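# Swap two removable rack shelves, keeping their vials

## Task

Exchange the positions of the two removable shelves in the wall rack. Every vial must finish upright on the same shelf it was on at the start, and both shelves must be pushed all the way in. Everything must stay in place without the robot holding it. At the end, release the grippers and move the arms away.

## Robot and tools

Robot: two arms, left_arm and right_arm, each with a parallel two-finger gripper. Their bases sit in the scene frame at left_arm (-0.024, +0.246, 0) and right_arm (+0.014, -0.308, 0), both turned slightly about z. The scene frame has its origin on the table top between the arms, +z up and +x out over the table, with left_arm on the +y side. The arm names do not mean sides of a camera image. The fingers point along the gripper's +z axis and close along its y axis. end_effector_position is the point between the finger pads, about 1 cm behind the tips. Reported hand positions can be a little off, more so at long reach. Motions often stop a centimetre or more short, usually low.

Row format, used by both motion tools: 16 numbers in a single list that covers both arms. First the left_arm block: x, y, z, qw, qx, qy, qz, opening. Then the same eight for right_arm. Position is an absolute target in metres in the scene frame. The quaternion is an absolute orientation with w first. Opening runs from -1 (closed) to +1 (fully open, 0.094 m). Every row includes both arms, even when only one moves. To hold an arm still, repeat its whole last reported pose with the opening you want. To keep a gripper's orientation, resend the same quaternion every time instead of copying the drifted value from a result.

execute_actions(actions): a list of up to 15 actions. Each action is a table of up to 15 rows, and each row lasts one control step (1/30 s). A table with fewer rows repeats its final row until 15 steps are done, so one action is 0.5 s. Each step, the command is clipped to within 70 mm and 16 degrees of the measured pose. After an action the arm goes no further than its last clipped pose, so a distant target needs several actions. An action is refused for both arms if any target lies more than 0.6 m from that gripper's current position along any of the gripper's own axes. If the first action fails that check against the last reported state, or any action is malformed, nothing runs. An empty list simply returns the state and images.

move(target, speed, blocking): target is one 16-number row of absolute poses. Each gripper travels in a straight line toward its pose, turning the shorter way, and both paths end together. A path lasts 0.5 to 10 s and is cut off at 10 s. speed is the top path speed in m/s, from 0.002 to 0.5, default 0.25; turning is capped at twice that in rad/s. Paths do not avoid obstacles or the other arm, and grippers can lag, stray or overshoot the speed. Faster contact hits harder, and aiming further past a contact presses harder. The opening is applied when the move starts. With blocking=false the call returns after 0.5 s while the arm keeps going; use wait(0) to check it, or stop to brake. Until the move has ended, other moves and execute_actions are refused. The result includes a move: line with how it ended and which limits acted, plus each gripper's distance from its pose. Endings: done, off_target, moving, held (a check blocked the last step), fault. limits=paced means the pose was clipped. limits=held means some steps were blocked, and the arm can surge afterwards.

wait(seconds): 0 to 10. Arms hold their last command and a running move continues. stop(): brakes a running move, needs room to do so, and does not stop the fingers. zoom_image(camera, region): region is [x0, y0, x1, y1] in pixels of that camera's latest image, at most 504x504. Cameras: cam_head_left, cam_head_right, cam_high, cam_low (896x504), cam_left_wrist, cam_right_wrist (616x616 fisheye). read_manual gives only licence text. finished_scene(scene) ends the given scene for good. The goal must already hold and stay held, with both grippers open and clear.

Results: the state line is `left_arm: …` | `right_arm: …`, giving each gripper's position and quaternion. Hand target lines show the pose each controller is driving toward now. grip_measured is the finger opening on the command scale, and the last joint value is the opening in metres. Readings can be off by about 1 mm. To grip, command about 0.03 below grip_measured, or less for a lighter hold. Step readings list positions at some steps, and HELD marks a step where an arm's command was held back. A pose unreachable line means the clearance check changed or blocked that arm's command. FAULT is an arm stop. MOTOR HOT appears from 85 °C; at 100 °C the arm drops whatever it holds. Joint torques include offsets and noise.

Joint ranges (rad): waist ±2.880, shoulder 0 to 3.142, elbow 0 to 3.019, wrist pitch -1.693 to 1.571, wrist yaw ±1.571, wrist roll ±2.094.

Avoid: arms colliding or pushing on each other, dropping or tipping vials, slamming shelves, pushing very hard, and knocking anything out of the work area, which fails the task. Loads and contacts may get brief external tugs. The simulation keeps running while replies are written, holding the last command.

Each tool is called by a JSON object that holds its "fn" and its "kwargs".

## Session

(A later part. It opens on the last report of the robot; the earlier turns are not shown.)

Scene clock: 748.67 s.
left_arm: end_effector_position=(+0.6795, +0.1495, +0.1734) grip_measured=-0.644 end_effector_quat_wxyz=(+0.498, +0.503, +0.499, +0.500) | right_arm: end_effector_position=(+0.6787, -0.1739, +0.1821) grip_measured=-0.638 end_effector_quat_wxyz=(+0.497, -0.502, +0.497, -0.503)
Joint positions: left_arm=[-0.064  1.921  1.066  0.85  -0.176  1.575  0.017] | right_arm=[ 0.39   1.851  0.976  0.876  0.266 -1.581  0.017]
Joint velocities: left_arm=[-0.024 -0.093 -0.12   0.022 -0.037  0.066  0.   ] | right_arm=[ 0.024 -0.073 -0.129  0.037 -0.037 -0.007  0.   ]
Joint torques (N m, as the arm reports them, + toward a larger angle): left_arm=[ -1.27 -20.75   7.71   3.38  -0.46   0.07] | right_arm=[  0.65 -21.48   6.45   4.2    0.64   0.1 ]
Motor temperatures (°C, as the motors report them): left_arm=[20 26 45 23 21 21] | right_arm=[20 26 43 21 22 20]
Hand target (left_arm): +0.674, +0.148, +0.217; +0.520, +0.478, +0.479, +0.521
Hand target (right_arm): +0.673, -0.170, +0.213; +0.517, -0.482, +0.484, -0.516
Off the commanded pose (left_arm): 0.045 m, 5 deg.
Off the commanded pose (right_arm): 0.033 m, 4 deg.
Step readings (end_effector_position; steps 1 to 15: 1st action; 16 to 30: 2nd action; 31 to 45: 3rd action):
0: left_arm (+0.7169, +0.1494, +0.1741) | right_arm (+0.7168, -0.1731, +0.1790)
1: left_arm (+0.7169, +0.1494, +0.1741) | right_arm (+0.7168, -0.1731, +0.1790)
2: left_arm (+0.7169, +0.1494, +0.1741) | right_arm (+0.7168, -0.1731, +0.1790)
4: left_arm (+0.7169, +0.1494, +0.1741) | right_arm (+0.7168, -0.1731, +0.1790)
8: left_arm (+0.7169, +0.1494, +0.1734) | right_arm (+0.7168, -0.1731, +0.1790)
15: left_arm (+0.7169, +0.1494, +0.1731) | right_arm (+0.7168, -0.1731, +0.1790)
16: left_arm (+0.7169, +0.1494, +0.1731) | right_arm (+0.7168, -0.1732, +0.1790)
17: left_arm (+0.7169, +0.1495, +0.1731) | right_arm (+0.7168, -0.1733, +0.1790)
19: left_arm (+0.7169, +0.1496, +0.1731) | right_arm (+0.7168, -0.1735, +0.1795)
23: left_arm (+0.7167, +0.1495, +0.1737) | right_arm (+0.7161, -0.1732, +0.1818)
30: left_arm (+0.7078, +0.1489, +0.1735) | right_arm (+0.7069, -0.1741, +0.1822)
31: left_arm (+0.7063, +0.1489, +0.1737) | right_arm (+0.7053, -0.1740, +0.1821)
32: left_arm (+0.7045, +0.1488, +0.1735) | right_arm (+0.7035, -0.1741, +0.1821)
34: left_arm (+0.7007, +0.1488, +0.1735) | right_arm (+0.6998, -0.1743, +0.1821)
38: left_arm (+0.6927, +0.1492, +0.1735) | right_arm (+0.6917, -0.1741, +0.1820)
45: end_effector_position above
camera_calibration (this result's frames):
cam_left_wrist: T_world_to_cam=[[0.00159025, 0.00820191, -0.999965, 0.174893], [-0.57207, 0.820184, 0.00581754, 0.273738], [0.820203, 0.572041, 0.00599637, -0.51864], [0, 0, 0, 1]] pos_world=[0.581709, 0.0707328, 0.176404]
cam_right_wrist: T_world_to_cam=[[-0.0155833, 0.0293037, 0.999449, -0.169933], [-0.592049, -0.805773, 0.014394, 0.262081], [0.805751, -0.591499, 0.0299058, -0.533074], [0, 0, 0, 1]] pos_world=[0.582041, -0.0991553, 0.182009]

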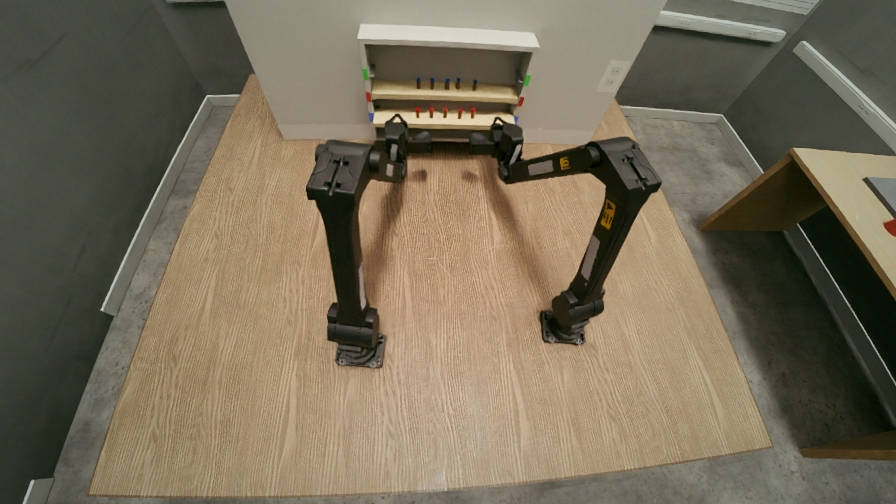

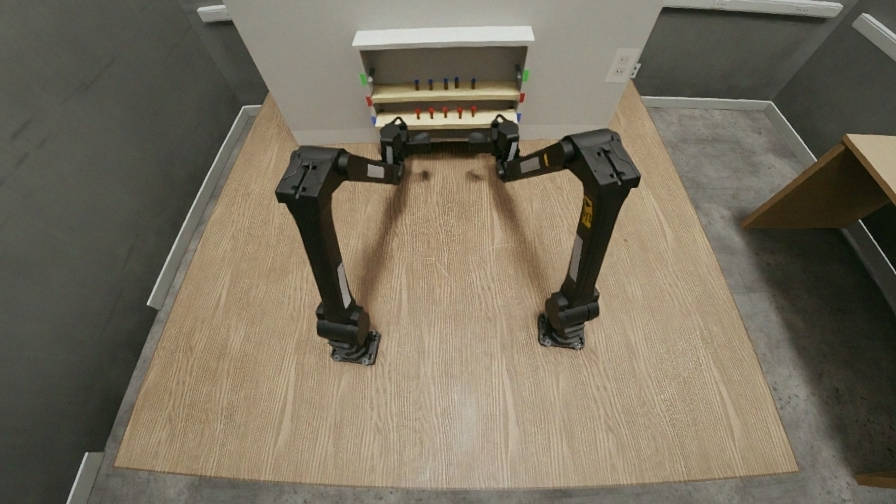

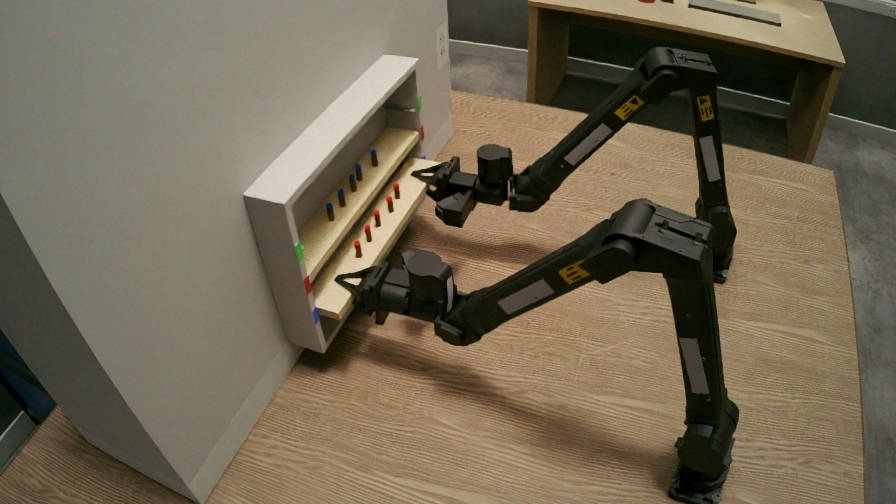

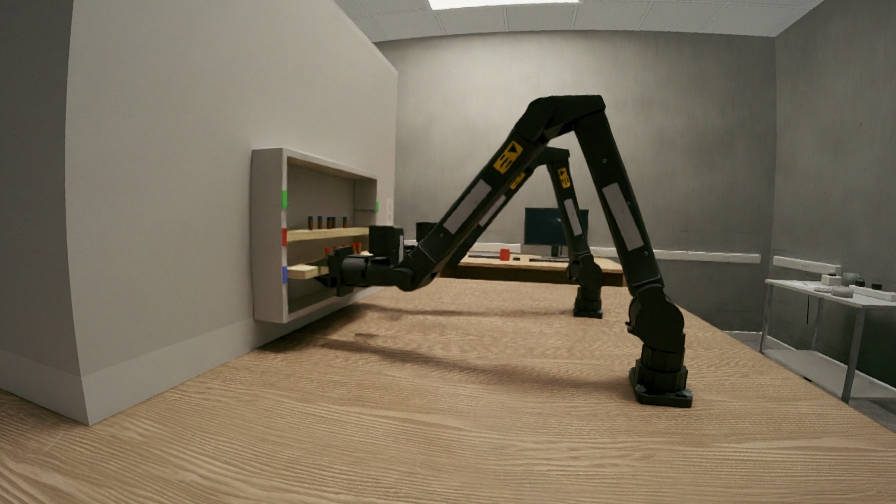

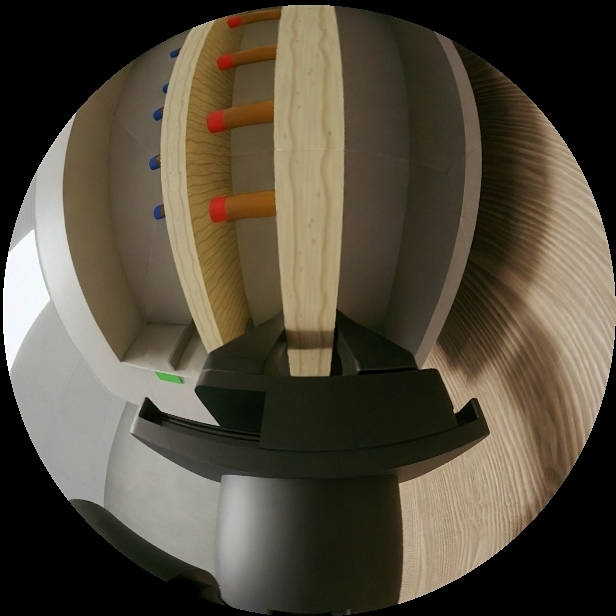

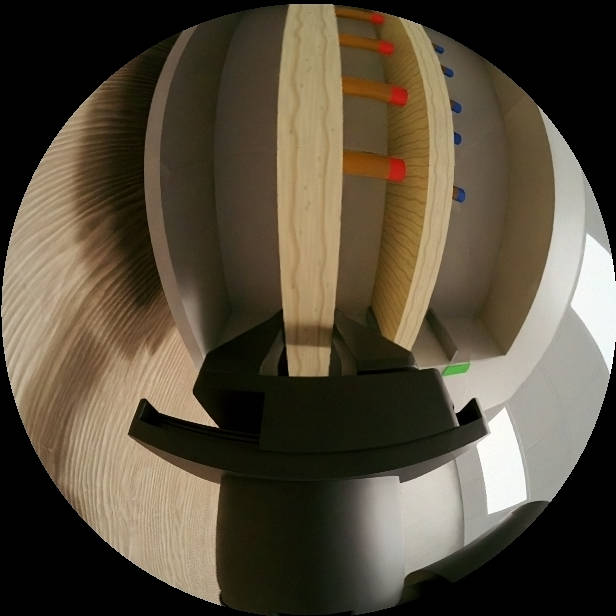

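{"fn": "execute_actions", "kwargs": {"actions": [[[0.672,0.147,0.219,0.5215,0.4785,0.4785,0.5215,-0.69,0.672,-0.17,0.214,0.5173,-0.4827,0.4827,-0.5173,-0.69],[0.6705,0.147,0.22,0.522,0.478,0.478,0.522,-0.69,0.6705,-0.17,0.214,0.5176,-0.4824,0.4824,-0.5176,-0.69],[0.6685,0.147,0.221,0.5225,0.4775,0.4775,0.5225,-0.69,0.669,-0.17,0.214,0.518,-0.482,0.482,-0.518,-0.69],[0.666,0.147,0.222,0.523,0.477,0.477,0.523,-0.69,0.6665,-0.17,0.2145,0.5183,-0.4817,0.4817,-0.5183,-0.69],[0.6635,0.147,0.223,0.5235,0.4765,0.4765,0.5235,-0.69,0.664,-0.17,0.215,0.5186,-0.4814,0.4814,-0.5186,-0.69],[0.661,0.147,0.224,0.524,0.476,0.476,0.524,-0.69,0.6615,-0.17,0.216,0.519,-0.481,0.481,-0.519,-0.69],[0.6585,0.147,0.225,0.524,0.476,0.476,0.524,-0.69,0.659,-0.17,0.217,0.519,-0.481,0.481,-0.519,-0.69],[0.656,0.147,0.226,0.524,0.476,0.476,0.524,-0.69,0.6565,-0.17,0.218,0.519,-0.481,0.481,-0.519,-0.69],[0.6535,0.147,0.227,0.524,0.476,0.476,0.524,-0.69,0.654,-0.17,0.219,0.519,-0.481,0.481,-0.519,-0.69],[0.651,0.147,0.228,0.524,0.476,0.476,0.524,-0.69,0.6515,-0.17,0.22,0.519,-0.481,0.481,-0.519,-0.69],[0.6485,0.147,0.229,0.524,0.476,0.476,0.524,-0.69,0.649,-0.17,0.221,0.519,-0.481,0.481,-0.519,-0.69],[0.646,0.147,0.2305,0.5235,0.4765,0.4765,0.5235,-0.69,0.6465,-0.17,0.2225,0.5186,-0.4814,0.4814,-0.5186,-0.69],[0.6435,0.147,0.232,0.523,0.477,0.477,0.523,-0.69,0.644,-0.17,0.224,0.5183,-0.4817,0.4817,-0.5183,-0.69],[0.641,0.147,0.2335,0.5225,0.4775,0.4775,0.5225,-0.69,0.6415,-0.17,0.2255,0.518,-0.482,0.482,-0.518,-0.69],[0.6385,0.147,0.235,0.522,0.478,0.478,0.522,-0.69,0.639,-0.17,0.227,0.5176,-0.4824,0.4824,-0.5176,-0.69]],
[[0.636,0.147,0.237,0.5215,0.4785,0.4785,0.5215,-0.69,0.6365,-0.17,0.229,0.517,-0.483,0.483,-0.517,-0.69],[0.634,0.147,0.239,0.521,0.479,0.479,0.521,-0.69,0.6345,-0.17,0.231,0.5165,-0.4835,0.4835,-0.5165,-0.69],[0.6325,0.147,0.2415,0.5205,0.4795,0.4795,0.5205,-0.69,0.633,-0.17,0.2335,0.516,-0.484,0.484,-0.516,-0.69],[0.6315,0.147,0.244,0.52,0.48,0.48,0.52,-0.69,0.632,-0.17,0.236,0.5155,-0.4845,0.4845,-0.5155,-0.69],[0.631,0.147,0.247,0.52,0.48,0.48,0.52,-0.69,0.632,-0.17,0.239,0.5155,-0.4845,0.4845,-0.5155,-0.69],[0.631,0.148,0.25,0.52,0.48,0.48,0.52,-0.69,0.632,-0.171,0.242,0.5155,-0.4845,0.4845,-0.5155,-0.69],[0.632,0.148,0.2535,0.5205,0.4795,0.4795,0.5205,-0.69,0.633,-0.171,0.2455,0.516,-0.484,0.484,-0.516,-0.69],[0.633,0.148,0.257,0.521,0.479,0.479,0.521,-0.69,0.6345,-0.171,0.249,0.5165,-0.4835,0.4835,-0.5165,-0.69],[0.634,0.148,0.2605,0.5215,0.4785,0.4785,0.5215,-0.69,0.636,-0.171,0.2525,0.517,-0.483,0.483,-0.517,-0.69],[0.635,0.149,0.264,0.522,0.478,0.478,0.522,-0.69,0.6375,-0.172,0.256,0.5175,-0.4825,0.4825,-0.5175,-0.69],[0.636,0.149,0.2675,0.5225,0.4775,0.4775,0.5225,-0.69,0.639,-0.172,0.2595,0.518,-0.482,0.482,-0.518,-0.69],[0.637,0.149,0.271,0.523,0.477,0.477,0.523,-0.69,0.64,-0.172,0.263,0.5185,-0.4815,0.4815,-0.5185,-0.69],[0.638,0.149,0.274,0.5235,0.4765,0.4765,0.5235,-0.69,0.641,-0.172,0.266,0.519,-0.481,0.481,-0.519,-0.69],[0.639,0.149,0.277,0.5235,0.4765,0.4765,0.5235,-0.69,0.642,-0.172,0.269,0.519,-0.481,0.481,-0.519,-0.69],[0.64,0.149,0.28,0.5235,0.4765,0.4765,0.5235,-0.69,0.643,-0.172,0.272,0.519,-0.481,0.481,-0.519,-0.69]],
[[0.64,0.149,0.283,0.5235,0.4765,0.4765,0.5235,-0.69,0.643,-0.172,0.275,0.519,-0.481,0.481,-0.519,-0.69],[0.64,0.149,0.286,0.5235,0.4765,0.4765,0.5235,-0.69,0.643,-0.172,0.278,0.519,-0.481,0.481,-0.519,-0.69],[0.64,0.149,0.289,0.5235,0.4765,0.4765,0.5235,-0.69,0.643,-0.172,0.281,0.519,-0.481,0.481,-0.519,-0.69],[0.64,0.149,0.292,0.5235,0.4765,0.4765,0.5235,-0.69,0.643,-0.172,0.284,0.519,-0.481,0.481,-0.519,-0.69],[0.64,0.149,0.295,0.5235,0.4765,0.4765,0.5235,-0.69,0.643,-0.172,0.287,0.519,-0.481,0.481,-0.519,-0.69],[0.64,0.149,0.298,0.5235,0.4765,0.4765,0.5235,-0.69,0.643,-0.172,0.29,0.519,-0.481,0.481,-0.519,-0.69],[0.64,0.149,0.301,0.5235,0.4765,0.4765,0.5235,-0.69,0.643,-0.172,0.293,0.519,-0.481,0.481,-0.519,-0.69],[0.64,0.149,0.304,0.5235,0.4765,0.4765,0.5235,-0.69,0.643,-0.172,0.296,0.519,-0.481,0.481,-0.519,-0.69],[0.64,0.149,0.307,0.5235,0.4765,0.4765,0.5235,-0.69,0.643,-0.172,0.299,0.519,-0.481,0.481,-0.519,-0.69],[0.64,0.149,0.31,0.5235,0.4765,0.4765,0.5235,-0.69,0.643,-0.172,0.302,0.519,-0.481,0.481,-0.519,-0.69],[0.64,0.149,0.3125,0.5235,0.4765,0.4765,0.5235,-0.69,0.643,-0.172,0.3045,0.519,-0.481,0.481,-0.519,-0.69],[0.64,0.149,0.315,0.5235,0.4765,0.4765,0.5235,-0.69,0.643,-0.172,0.307,0.519,-0.481,0.481,-0.519,-0.69],[0.64,0.149,0.317,0.5235,0.4765,0.4765,0.5235,-0.69,0.643,-0.172,0.309,0.519,-0.481,0.481,-0.519,-0.69],[0.64,0.149,0.319,0.5235,0.4765,0.4765,0.5235,-0.69,0.643,-0.172,0.311,0.519,-0.481,0.481,-0.519,-0.69],[0.64,0.149,0.32,0.5235,0.4765,0.4765,0.5235,-0.69,0.643,-0.172,0.312,0.519,-0.481,0.481,-0.519,-0.69]]]}}

Scene clock: 810.73 s.
left_arm: end_effector_position=(+0.6238, +0.1485, +0.2455) grip_measured=-0.644 end_effector_quat_wxyz=(+0.496, +0.508, +0.502, +0.495) | right_arm: end_effector_position=(+0.6240, -0.1763, +0.2551) grip_measured=-0.638 end_effector_quat_wxyz=(+0.493, -0.509, +0.499, -0.499)
Joint positions: left_arm=[-0.084  1.661  0.944  0.697 -0.191  1.572  0.017] | right_arm=[ 0.414  1.581  0.871  0.693  0.287 -1.583  0.017]
Joint velocities: left_arm=[-0.015 -0.161  0.022 -0.159  0.037 -0.037  0.   ] | right_arm=[ 0.005 -0.142  0.032 -0.159 -0.11  -0.051  0.001]
Joint torques (N m, as the arm reports them, + toward a larger angle): left_arm=[ -0.94 -17.72  14.92   1.69  -0.33   0.18] | right_arm=[  0.37 -17.37  12.5    2.84   0.33   0.07]
Motor temperatures (°C, as the motors report them): left_arm=[20 27 41 24 22 21] | right_arm=[20 27 38 22 22 20]
Hand target (left_arm): +0.633, +0.150, +0.320; +0.523, +0.475, +0.476, +0.524
Hand target (right_arm): +0.637, -0.174, +0.312; +0.519, -0.480, +0.481, -0.519
Off the commanded pose (left_arm): 0.076 m, 7 deg.
Off the commanded pose (right_arm): 0.060 m, 5 deg.
Step readings (end_effector_position; steps 1 to 15: 1st action; 16 to 30: 2nd action; 31 to 45: 3rd action):
0: left_arm (+0.6770, +0.1495, +0.1732) | right_arm (+0.6765, -0.1738, +0.1823)
1: left_arm (+0.6770, +0.1495, +0.1732) | right_arm (+0.6765, -0.1738, +0.1824)
2: left_arm (+0.6768, +0.1497, +0.1733) | right_arm (+0.6762, -0.1737, +0.1823)
4: left_arm (+0.6747, +0.1493, +0.1733) | right_arm (+0.6743, -0.1739, +0.1822)
8: left_arm (+0.6657, +0.1495, +0.1733) | right_arm (+0.6654, -0.1740, +0.1821)
15: left_arm (+0.6478, +0.1499, +0.1827) | right_arm (+0.6474, -0.1740, +0.1915)
16: left_arm (+0.6453, +0.1500, +0.1858) | right_arm (+0.6450, -0.1739, +0.1944)
17: left_arm (+0.6429, +0.1499, +0.1890) | right_arm (+0.6426, -0.1739, +0.1975)
19: left_arm (+0.6387, +0.1500, +0.1973) | right_arm (+0.6385, -0.1737, +0.2051)
23: left_arm (+0.6347, +0.1506, +0.2138) | right_arm (+0.6346, -0.1740, +0.2225)
30: left_arm (+0.6317, +0.1505, +0.2255) | right_arm (+0.6314, -0.1742, +0.2334)
31: left_arm (+0.6315, +0.1502, +0.2250) | right_arm (+0.6311, -0.1743, +0.2332)
32: left_arm (+0.6313, +0.1502, +0.2245) | right_arm (+0.6308, -0.1744, +0.2326)
34: left_arm (+0.6307, +0.1501, +0.2238) | right_arm (+0.6302, -0.1746, +0.2325)
38: left_arm (+0.6287, +0.1494, +0.2284) | right_arm (+0.6280, -0.1753, +0.2373)
45: end_effector_position above
camera_calibration (this result's frames):
cam_left_wrist: T_world_to_cam=[[-0.0133376, 0.00782593, -0.99988, 0.256497], [-0.567567, 0.823208, 0.014014, 0.236971], [0.82322, 0.567686, -0.00653789, -0.471082], [0, 0, 0, 1]] pos_world=[0.525722, 0.0703423, 0.250066]
cam_right_wrist: T_world_to_cam=[[0.00108645, 0.0361744, 0.999345, -0.252811], [-0.588278, -0.808106, 0.0298915, 0.219923], [0.808658, -0.587925, 0.0204027, -0.491367], [0, 0, 0, 1]] pos_world=[0.526998, -0.102021, 0.256097]

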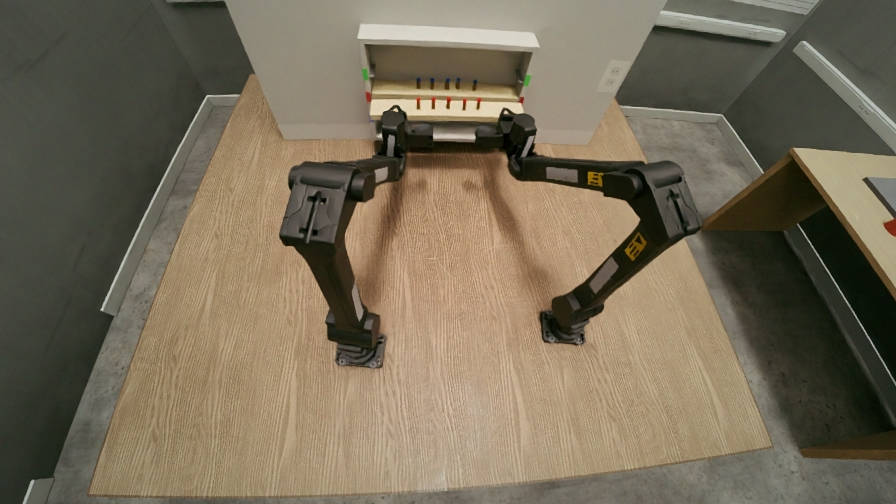

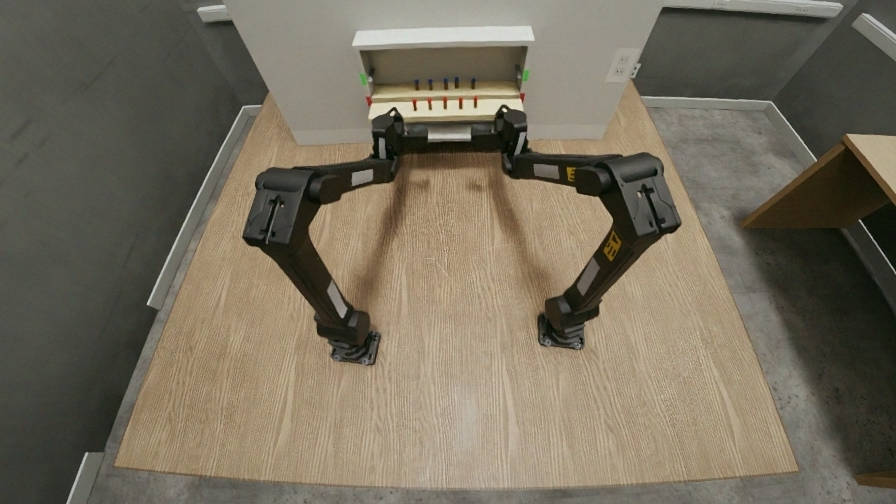

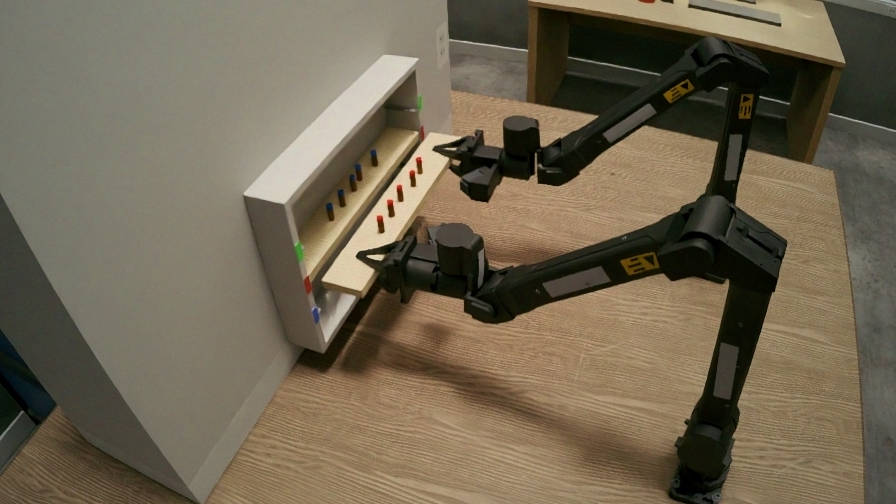

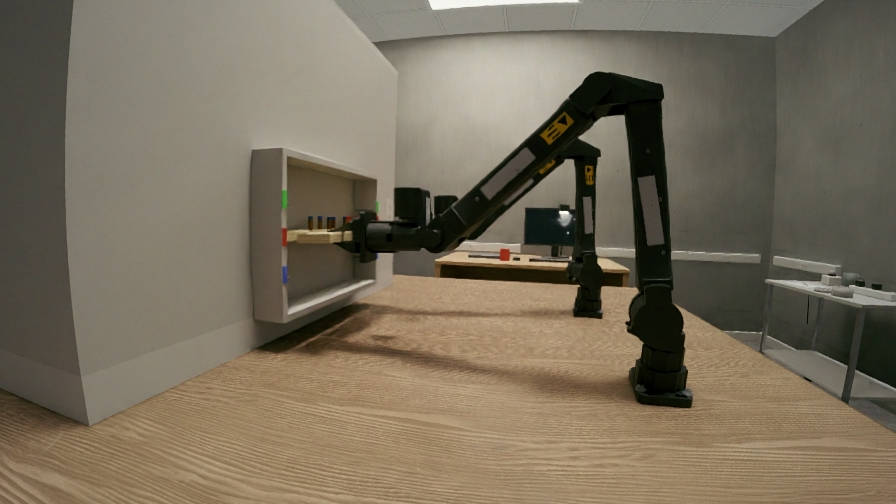

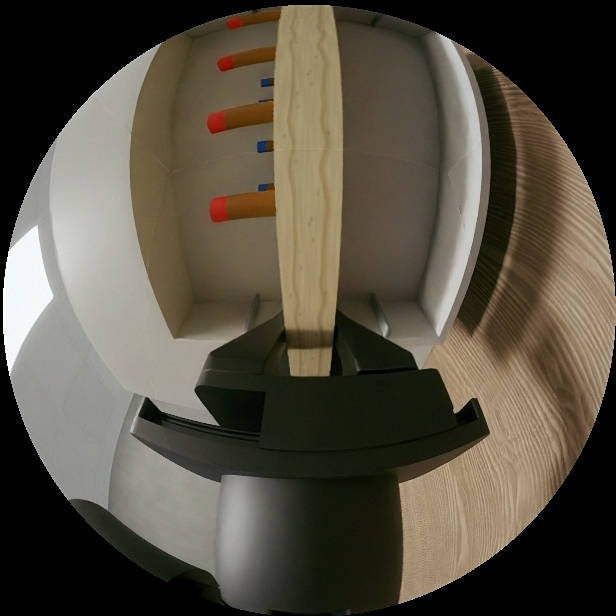

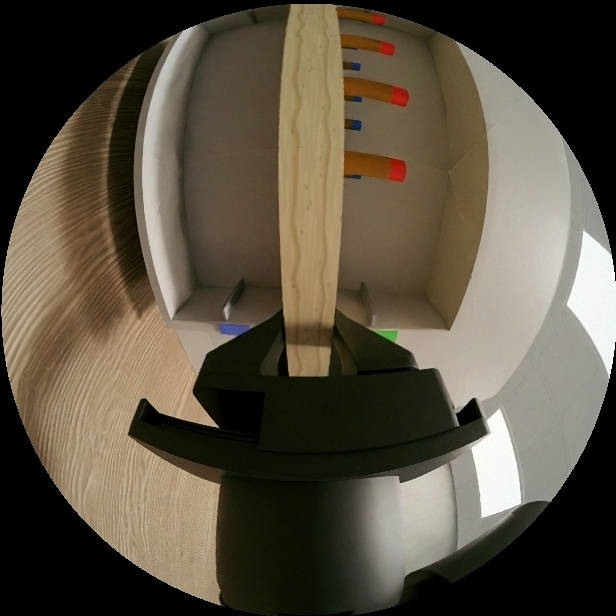

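{"fn": "execute_actions", "kwargs": {"actions": [[[0.64,0.149,0.322,0.5245,0.4755,0.4755,0.5245,-0.69,0.643,-0.172,0.3135,0.52,-0.48,0.48,-0.52,-0.69],[0.6404,0.15,0.3245,0.5255,0.4745,0.4745,0.5255,-0.69,0.6434,-0.171,0.316,0.521,-0.479,0.479,-0.521,-0.69],[0.6408,0.15,0.3275,0.5265,0.4735,0.4735,0.5265,-0.69,0.6438,-0.171,0.319,0.522,-0.478,0.478,-0.522,-0.69],[0.6412,0.151,0.3305,0.5275,0.4725,0.4725,0.5275,-0.69,0.6442,-0.17,0.3215,0.523,-0.477,0.477,-0.523,-0.69],[0.6416,0.151,0.3335,0.5285,0.4715,0.4715,0.5285,-0.69,0.6446,-0.17,0.3245,0.524,-0.476,0.476,-0.524,-0.69],[0.642,0.151,0.3365,0.529,0.471,0.471,0.529,-0.69,0.645,-0.17,0.327,0.5245,-0.4755,0.4755,-0.5245,-0.69],[0.6424,0.151,0.3395,0.529,0.471,0.471,0.529,-0.69,0.6454,-0.17,0.33,0.5245,-0.4755,0.4755,-0.5245,-0.69],[0.6428,0.151,0.3425,0.529,0.471,0.471,0.529,-0.69,0.6458,-0.17,0.333,0.5245,-0.4755,0.4755,-0.5245,-0.69],[0.6432,0.151,0.3455,0.529,0.471,0.471,0.529,-0.69,0.6462,-0.17,0.336,0.5245,-0.4755,0.4755,-0.5245,-0.69],[0.6436,0.151,0.3485,0.529,0.471,0.471,0.529,-0.69,0.6466,-0.17,0.339,0.5245,-0.4755,0.4755,-0.5245,-0.69],[0.644,0.151,0.3515,0.529,0.471,0.471,0.529,-0.69,0.647,-0.17,0.342,0.5245,-0.4755,0.4755,-0.5245,-0.69],[0.6444,0.151,0.3545,0.529,0.471,0.471,0.529,-0.69,0.6474,-0.17,0.345,0.5245,-0.4755,0.4755,-0.5245,-0.69],[0.6448,0.151,0.3575,0.529,0.471,0.471,0.529,-0.69,0.6478,-0.17,0.348,0.5245,-0.4755,0.4755,-0.5245,-0.69],[0.6452,0.151,0.3605,0.529,0.471,0.471,0.529,-0.69,0.6482,-0.17,0.351,0.5245,-0.4755,0.4755,-0.5245,-0.69],[0.6456,0.151,0.3635,0.529,0.471,0.471,0.529,-0.69,0.6486,-0.17,0.354,0.5245,-0.4755,0.4755,-0.5245,-0.69]],
[[0.646,0.151,0.3665,0.529,0.471,0.471,0.529,-0.69,0.649,-0.17,0.357,0.5245,-0.4755,0.4755,-0.5245,-0.69],[0.646,0.151,0.3695,0.529,0.471,0.471,0.529,-0.69,0.649,-0.17,0.36,0.5245,-0.4755,0.4755,-0.5245,-0.69],[0.646,0.151,0.3725,0.529,0.471,0.471,0.529,-0.69,0.649,-0.17,0.363,0.5245,-0.4755,0.4755,-0.5245,-0.69],[0.646,0.151,0.3755,0.529,0.471,0.471,0.529,-0.69,0.649,-0.17,0.366,0.5245,-0.4755,0.4755,-0.5245,-0.69],[0.646,0.151,0.3785,0.529,0.471,0.471,0.529,-0.69,0.649,-0.17,0.369,0.5245,-0.4755,0.4755,-0.5245,-0.69],[0.646,0.151,0.3815,0.529,0.471,0.471,0.529,-0.69,0.649,-0.17,0.372,0.5245,-0.4755,0.4755,-0.5245,-0.69],[0.646,0.151,0.3845,0.529,0.471,0.471,0.529,-0.69,0.649,-0.17,0.375,0.5245,-0.4755,0.4755,-0.5245,-0.69],[0.646,0.151,0.3875,0.529,0.471,0.471,0.529,-0.69,0.649,-0.17,0.378,0.5245,-0.4755,0.4755,-0.5245,-0.69],[0.646,0.151,0.39,0.529,0.471,0.471,0.529,-0.69,0.649,-0.17,0.3805,0.5245,-0.4755,0.4755,-0.5245,-0.69],[0.646,0.151,0.3925,0.529,0.471,0.471,0.529,-0.69,0.649,-0.17,0.383,0.5245,-0.4755,0.4755,-0.5245,-0.69],[0.646,0.151,0.3945,0.529,0.471,0.471,0.529,-0.69,0.649,-0.17,0.385,0.5245,-0.4755,0.4755,-0.5245,-0.69],[0.646,0.151,0.3965,0.529,0.471,0.471,0.529,-0.69,0.649,-0.17,0.387,0.5245,-0.4755,0.4755,-0.5245,-0.69],[0.646,0.151,0.398,0.529,0.471,0.471,0.529,-0.69,0.649,-0.17,0.3885,0.5245,-0.4755,0.4755,-0.5245,-0.69],[0.646,0.151,0.399,0.529,0.471,0.471,0.529,-0.69,0.649,-0.17,0.3895,0.5245,-0.4755,0.4755,-0.5245,-0.69],[0.646,0.151,0.40,0.529,0.471,0.471,0.529,-0.69,0.649,-0.17,0.3905,0.5245,-0.4755,0.4755,-0.5245,-0.69]]]}}

{"fn": "wait", "kwargs": {"seconds": 0.3}}

Scene clock: 842.30 s.
left_arm: end_effector_position=(+0.6292, +0.1499, +0.2969) grip_measured=-0.644 end_effector_quat_wxyz=(+0.504, +0.498, +0.501, +0.497) | right_arm: end_effector_position=(+0.6298, -0.1745, +0.3131) grip_measured=-0.638 end_effector_quat_wxyz=(+0.490, -0.512, +0.496, -0.502)
Joint positions: left_arm=[-0.081  1.593  1.008  0.588 -0.192  1.561  0.017] | right_arm=[ 0.414  1.497  0.958  0.523  0.287 -1.594  0.017]
Joint velocities: left_arm=[-0.005 -0.083  0.095 -0.168 -0.022 -0.007  0.   ] | right_arm=[-0.005 -0.073  0.1   -0.203 -0.007 -0.066 -0.002]
Joint torques (N m, as the arm reports them, + toward a larger angle): left_arm=[ -1.14 -18.32  15.36   1.78  -0.13   0.36] | right_arm=[  0.66 -17.62  14.52   2.8    0.35   0.15]
Motor temperatures (°C, as the motors report them): left_arm=[20 27 46 23 22 21] | right_arm=[20 26 46 22 22 20]
Hand target (left_arm): +0.634, +0.152, +0.372; +0.528, +0.469, +0.470, +0.529
Hand target (right_arm): +0.639, -0.173, +0.387; +0.525, -0.474, +0.476, -0.524
Off the commanded pose (left_arm): 0.104 m, 7 deg; position clipped at the last step of the last action.
Off the commanded pose (right_arm): 0.080 m, 7 deg; position clipped at the last step of the last action.
Step readings (end_effector_position; steps 1 to 15: 1st action; 16 to 30: 2nd action):
0: left_arm (+0.6241, +0.1485, +0.2527) | right_arm (+0.6244, -0.1761, +0.2617)
1: left_arm (+0.6241, +0.1485, +0.2527) | right_arm (+0.6244, -0.1761, +0.2617)
2: left_arm (+0.6241, +0.1485, +0.2527) | right_arm (+0.6244, -0.1761, +0.2617)
4: left_arm (+0.6242, +0.1485, +0.2527) | right_arm (+0.6244, -0.1761, +0.2618)
8: left_arm (+0.6249, +0.1487, +0.2543) | right_arm (+0.6258, -0.1757, +0.2643)
15: left_arm (+0.6264, +0.1492, +0.2634) | right_arm (+0.6270, -0.1753, +0.2777)
16: left_arm (+0.6266, +0.1491, +0.2653) | right_arm (+0.6273, -0.1753, +0.2801)
17: left_arm (+0.6268, +0.1493, +0.2676) | right_arm (+0.6276, -0.1752, +0.2825)
19: left_arm (+0.6273, +0.1495, +0.2722) | right_arm (+0.6281, -0.1750, +0.2876)
23: left_arm (+0.6280, +0.1496, +0.2818) | right_arm (+0.6287, -0.1748, +0.2972)
30: end_effector_position above
camera_calibration (this result's frames):
cam_left_wrist: T_world_to_cam=[[0.00831281, -0.00678786, -0.999942, 0.296524], [-0.571129, 0.820795, -0.0103197, 0.247972], [0.820818, 0.571182, 0.00294637, -0.477739], [0, 0, 0, 1]] pos_world=[0.531296, 0.0713544, 0.300474]
cam_right_wrist: T_world_to_cam=[[-0.0000771979, 0.046892, 0.9989, -0.308087], [-0.587865, -0.808071, 0.0378884, 0.220373], [0.808959, -0.587215, 0.0276286, -0.498562], [0, 0, 0, 1]] pos_world=[0.532842, -0.100239, 0.313173]

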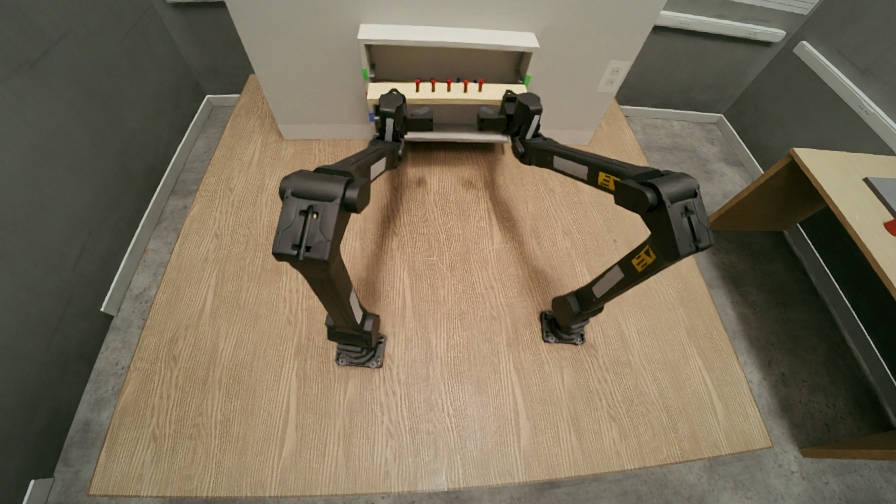

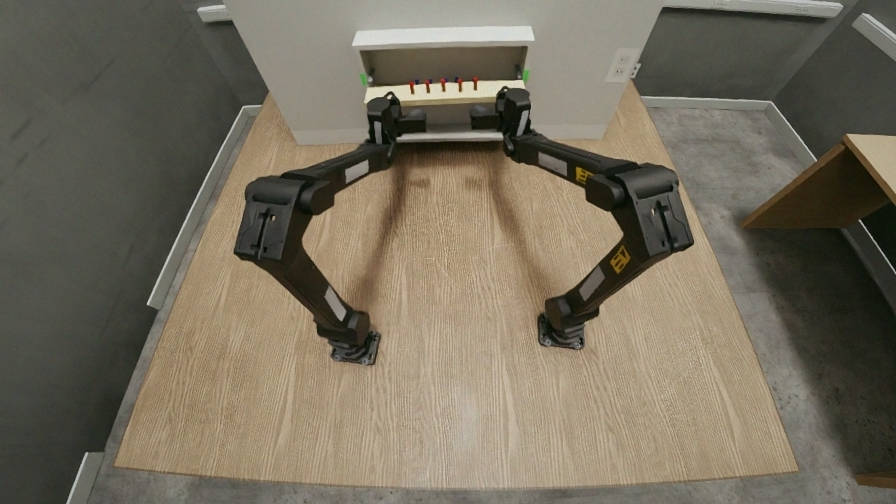

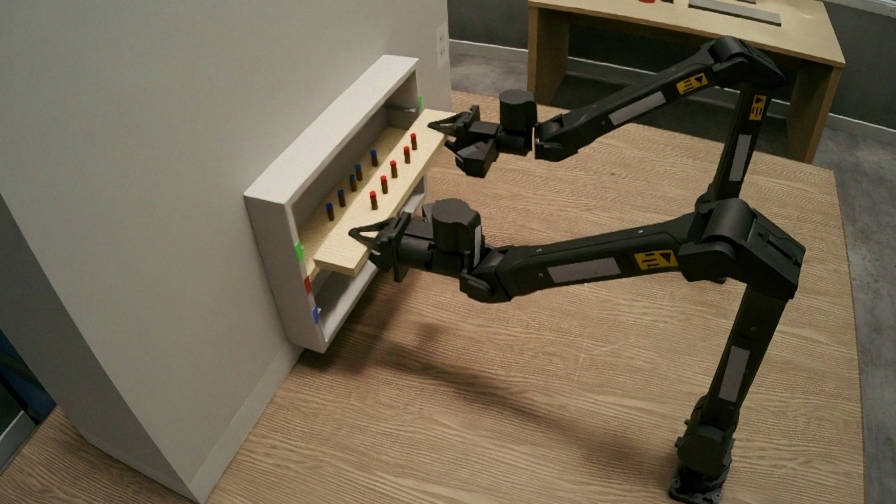

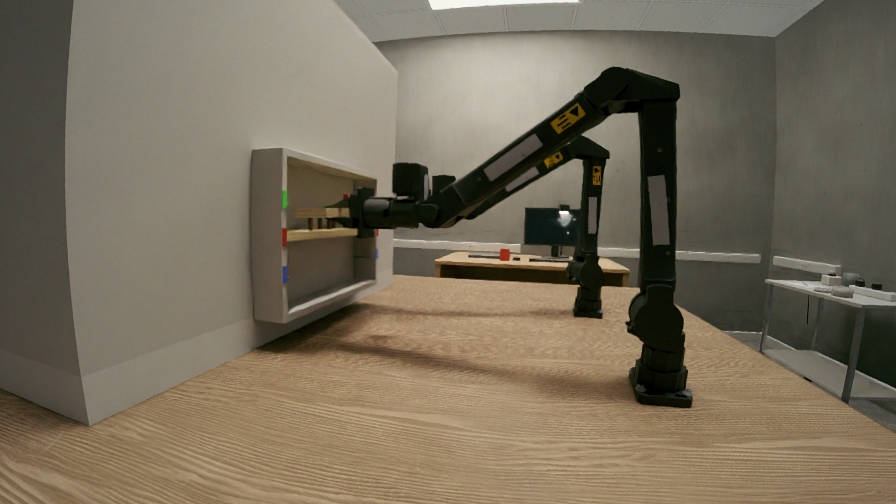

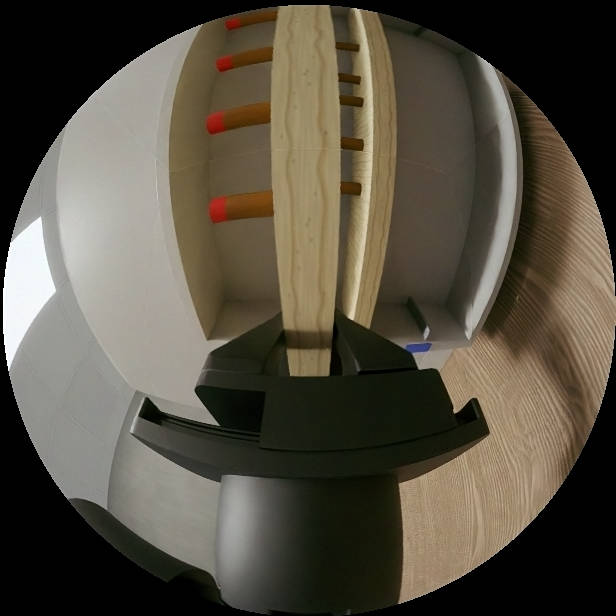

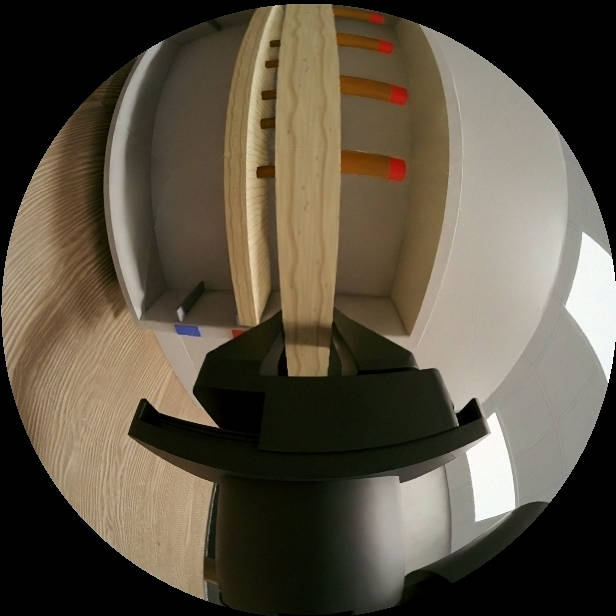

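Scene clock: 842.60 s.
left_arm: end_effector_position=(+0.6298, +0.1503, +0.3046) grip_measured=-0.644 end_effector_quat_wxyz=(+0.505, +0.496, +0.500, +0.499) | right_arm: end_effector_position=(+0.6307, -0.1743, +0.3207) grip_measured=-0.638 end_effector_quat_wxyz=(+0.492, -0.511, +0.494, -0.503)
Joint positions: left_arm=[-0.08   1.585  1.017  0.576 -0.192  1.561  0.017] | right_arm=[ 0.414  1.49   0.969  0.511  0.287 -1.596  0.017]
Joint velocities: left_arm=[-0.005  0.005 -0.012 -0.032  0.007 -0.007  0.   ] | right_arm=[-0.015  0.005  0.002 -0.027 -0.11   0.007 -0.001]
Joint torques (N m, as the arm reports them, + toward a larger angle): left_arm=[ -1.28 -17.72  15.     1.96  -0.14   0.37] | right_arm=[  0.42 -17.76  14.31   2.62   0.36   0.14]
Motor temperatures (°C, as the motors report them): left_arm=[20 27 46 23 22 21] | right_arm=[20 26 46 22 22 20]
Hand target (left_arm): +0.634, +0.152, +0.372; +0.528, +0.469, +0.470, +0.529
Hand target (right_arm): +0.639, -0.173, +0.387; +0.524, -0.474, +0.476, -0.524
Off the commanded pose (left_arm): 0.097 m, 6 deg; position clipped at the last step of the last action.
Off the commanded pose (right_arm): 0.072 m, 6 deg; position clipped at the last step of the last action.
wait: 0.30 s; no rest
camera_calibration (this result's frames):
cam_left_wrist: T_world_to_cam=[[0.014307, -0.00795567, -0.999866, 0.300599], [-0.57168, 0.820345, -0.0147074, 0.249884], [0.820352, 0.571814, 0.00718859, -0.479634], [0, 0, 0, 1]] pos_world=[0.532022, 0.071662, 0.307681]
cam_right_wrist: T_world_to_cam=[[-0.00592703, 0.0470468, 0.998875, -0.311996], [-0.588058, -0.80808, 0.034571, 0.221947], [0.808797, -0.587191, 0.0324557, -0.500733], [0, 0, 0, 1]] pos_world=[0.53366, -0.0999964, 0.320224]

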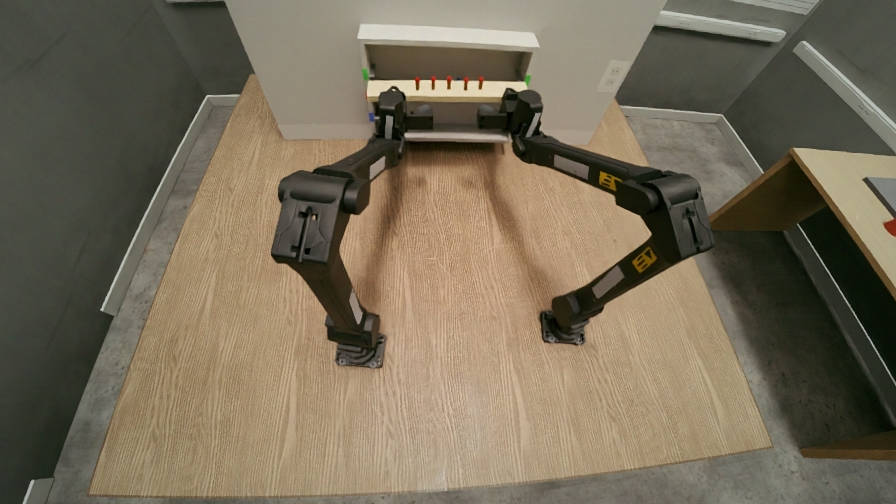

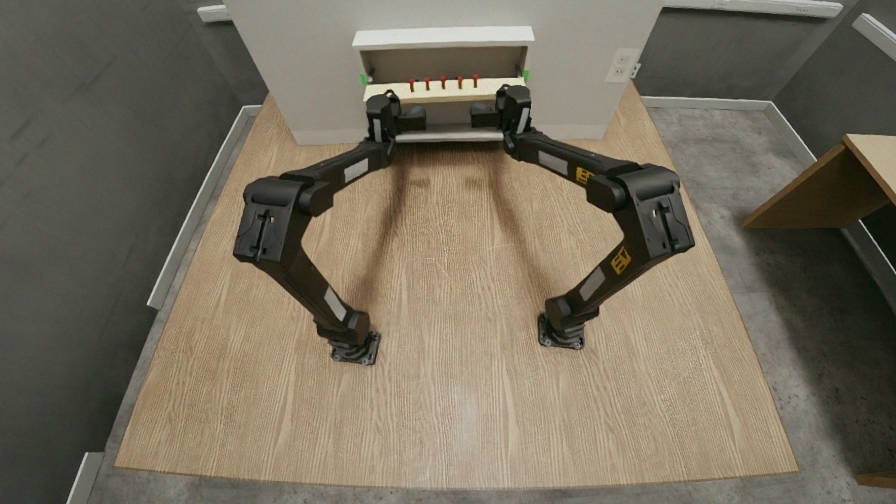

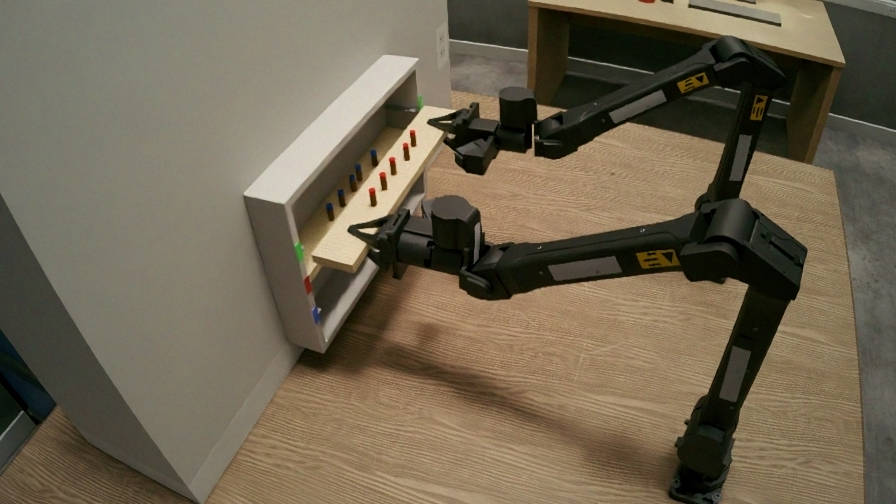

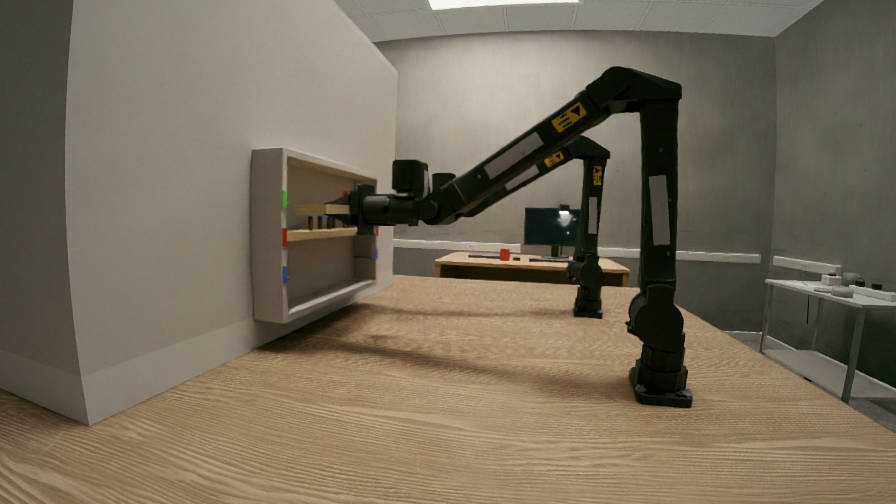

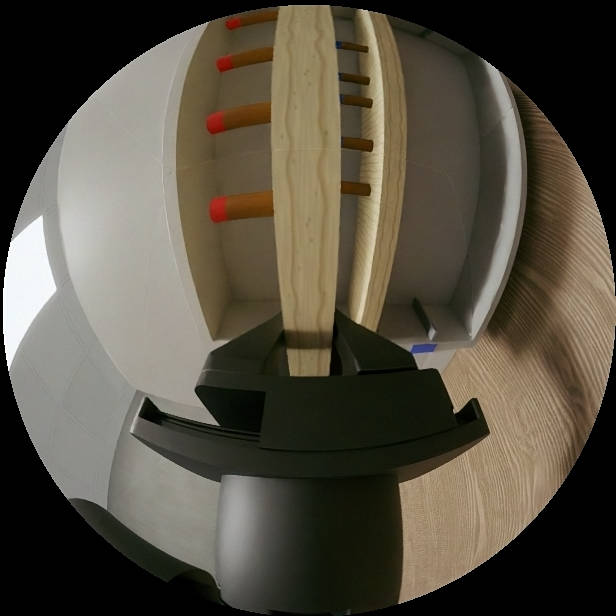

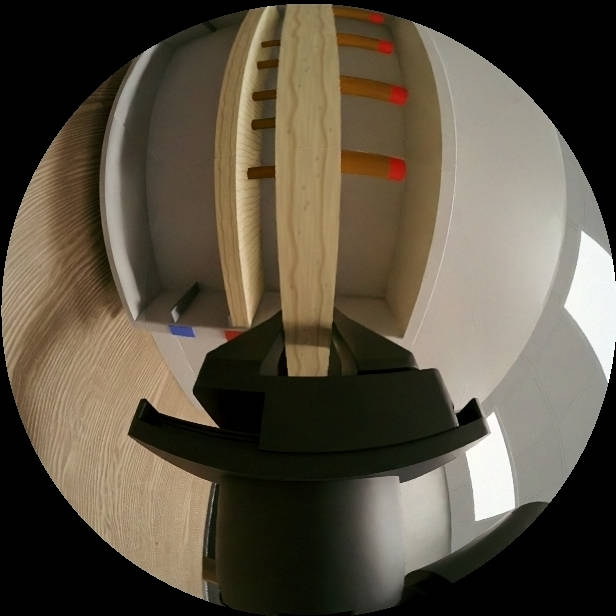

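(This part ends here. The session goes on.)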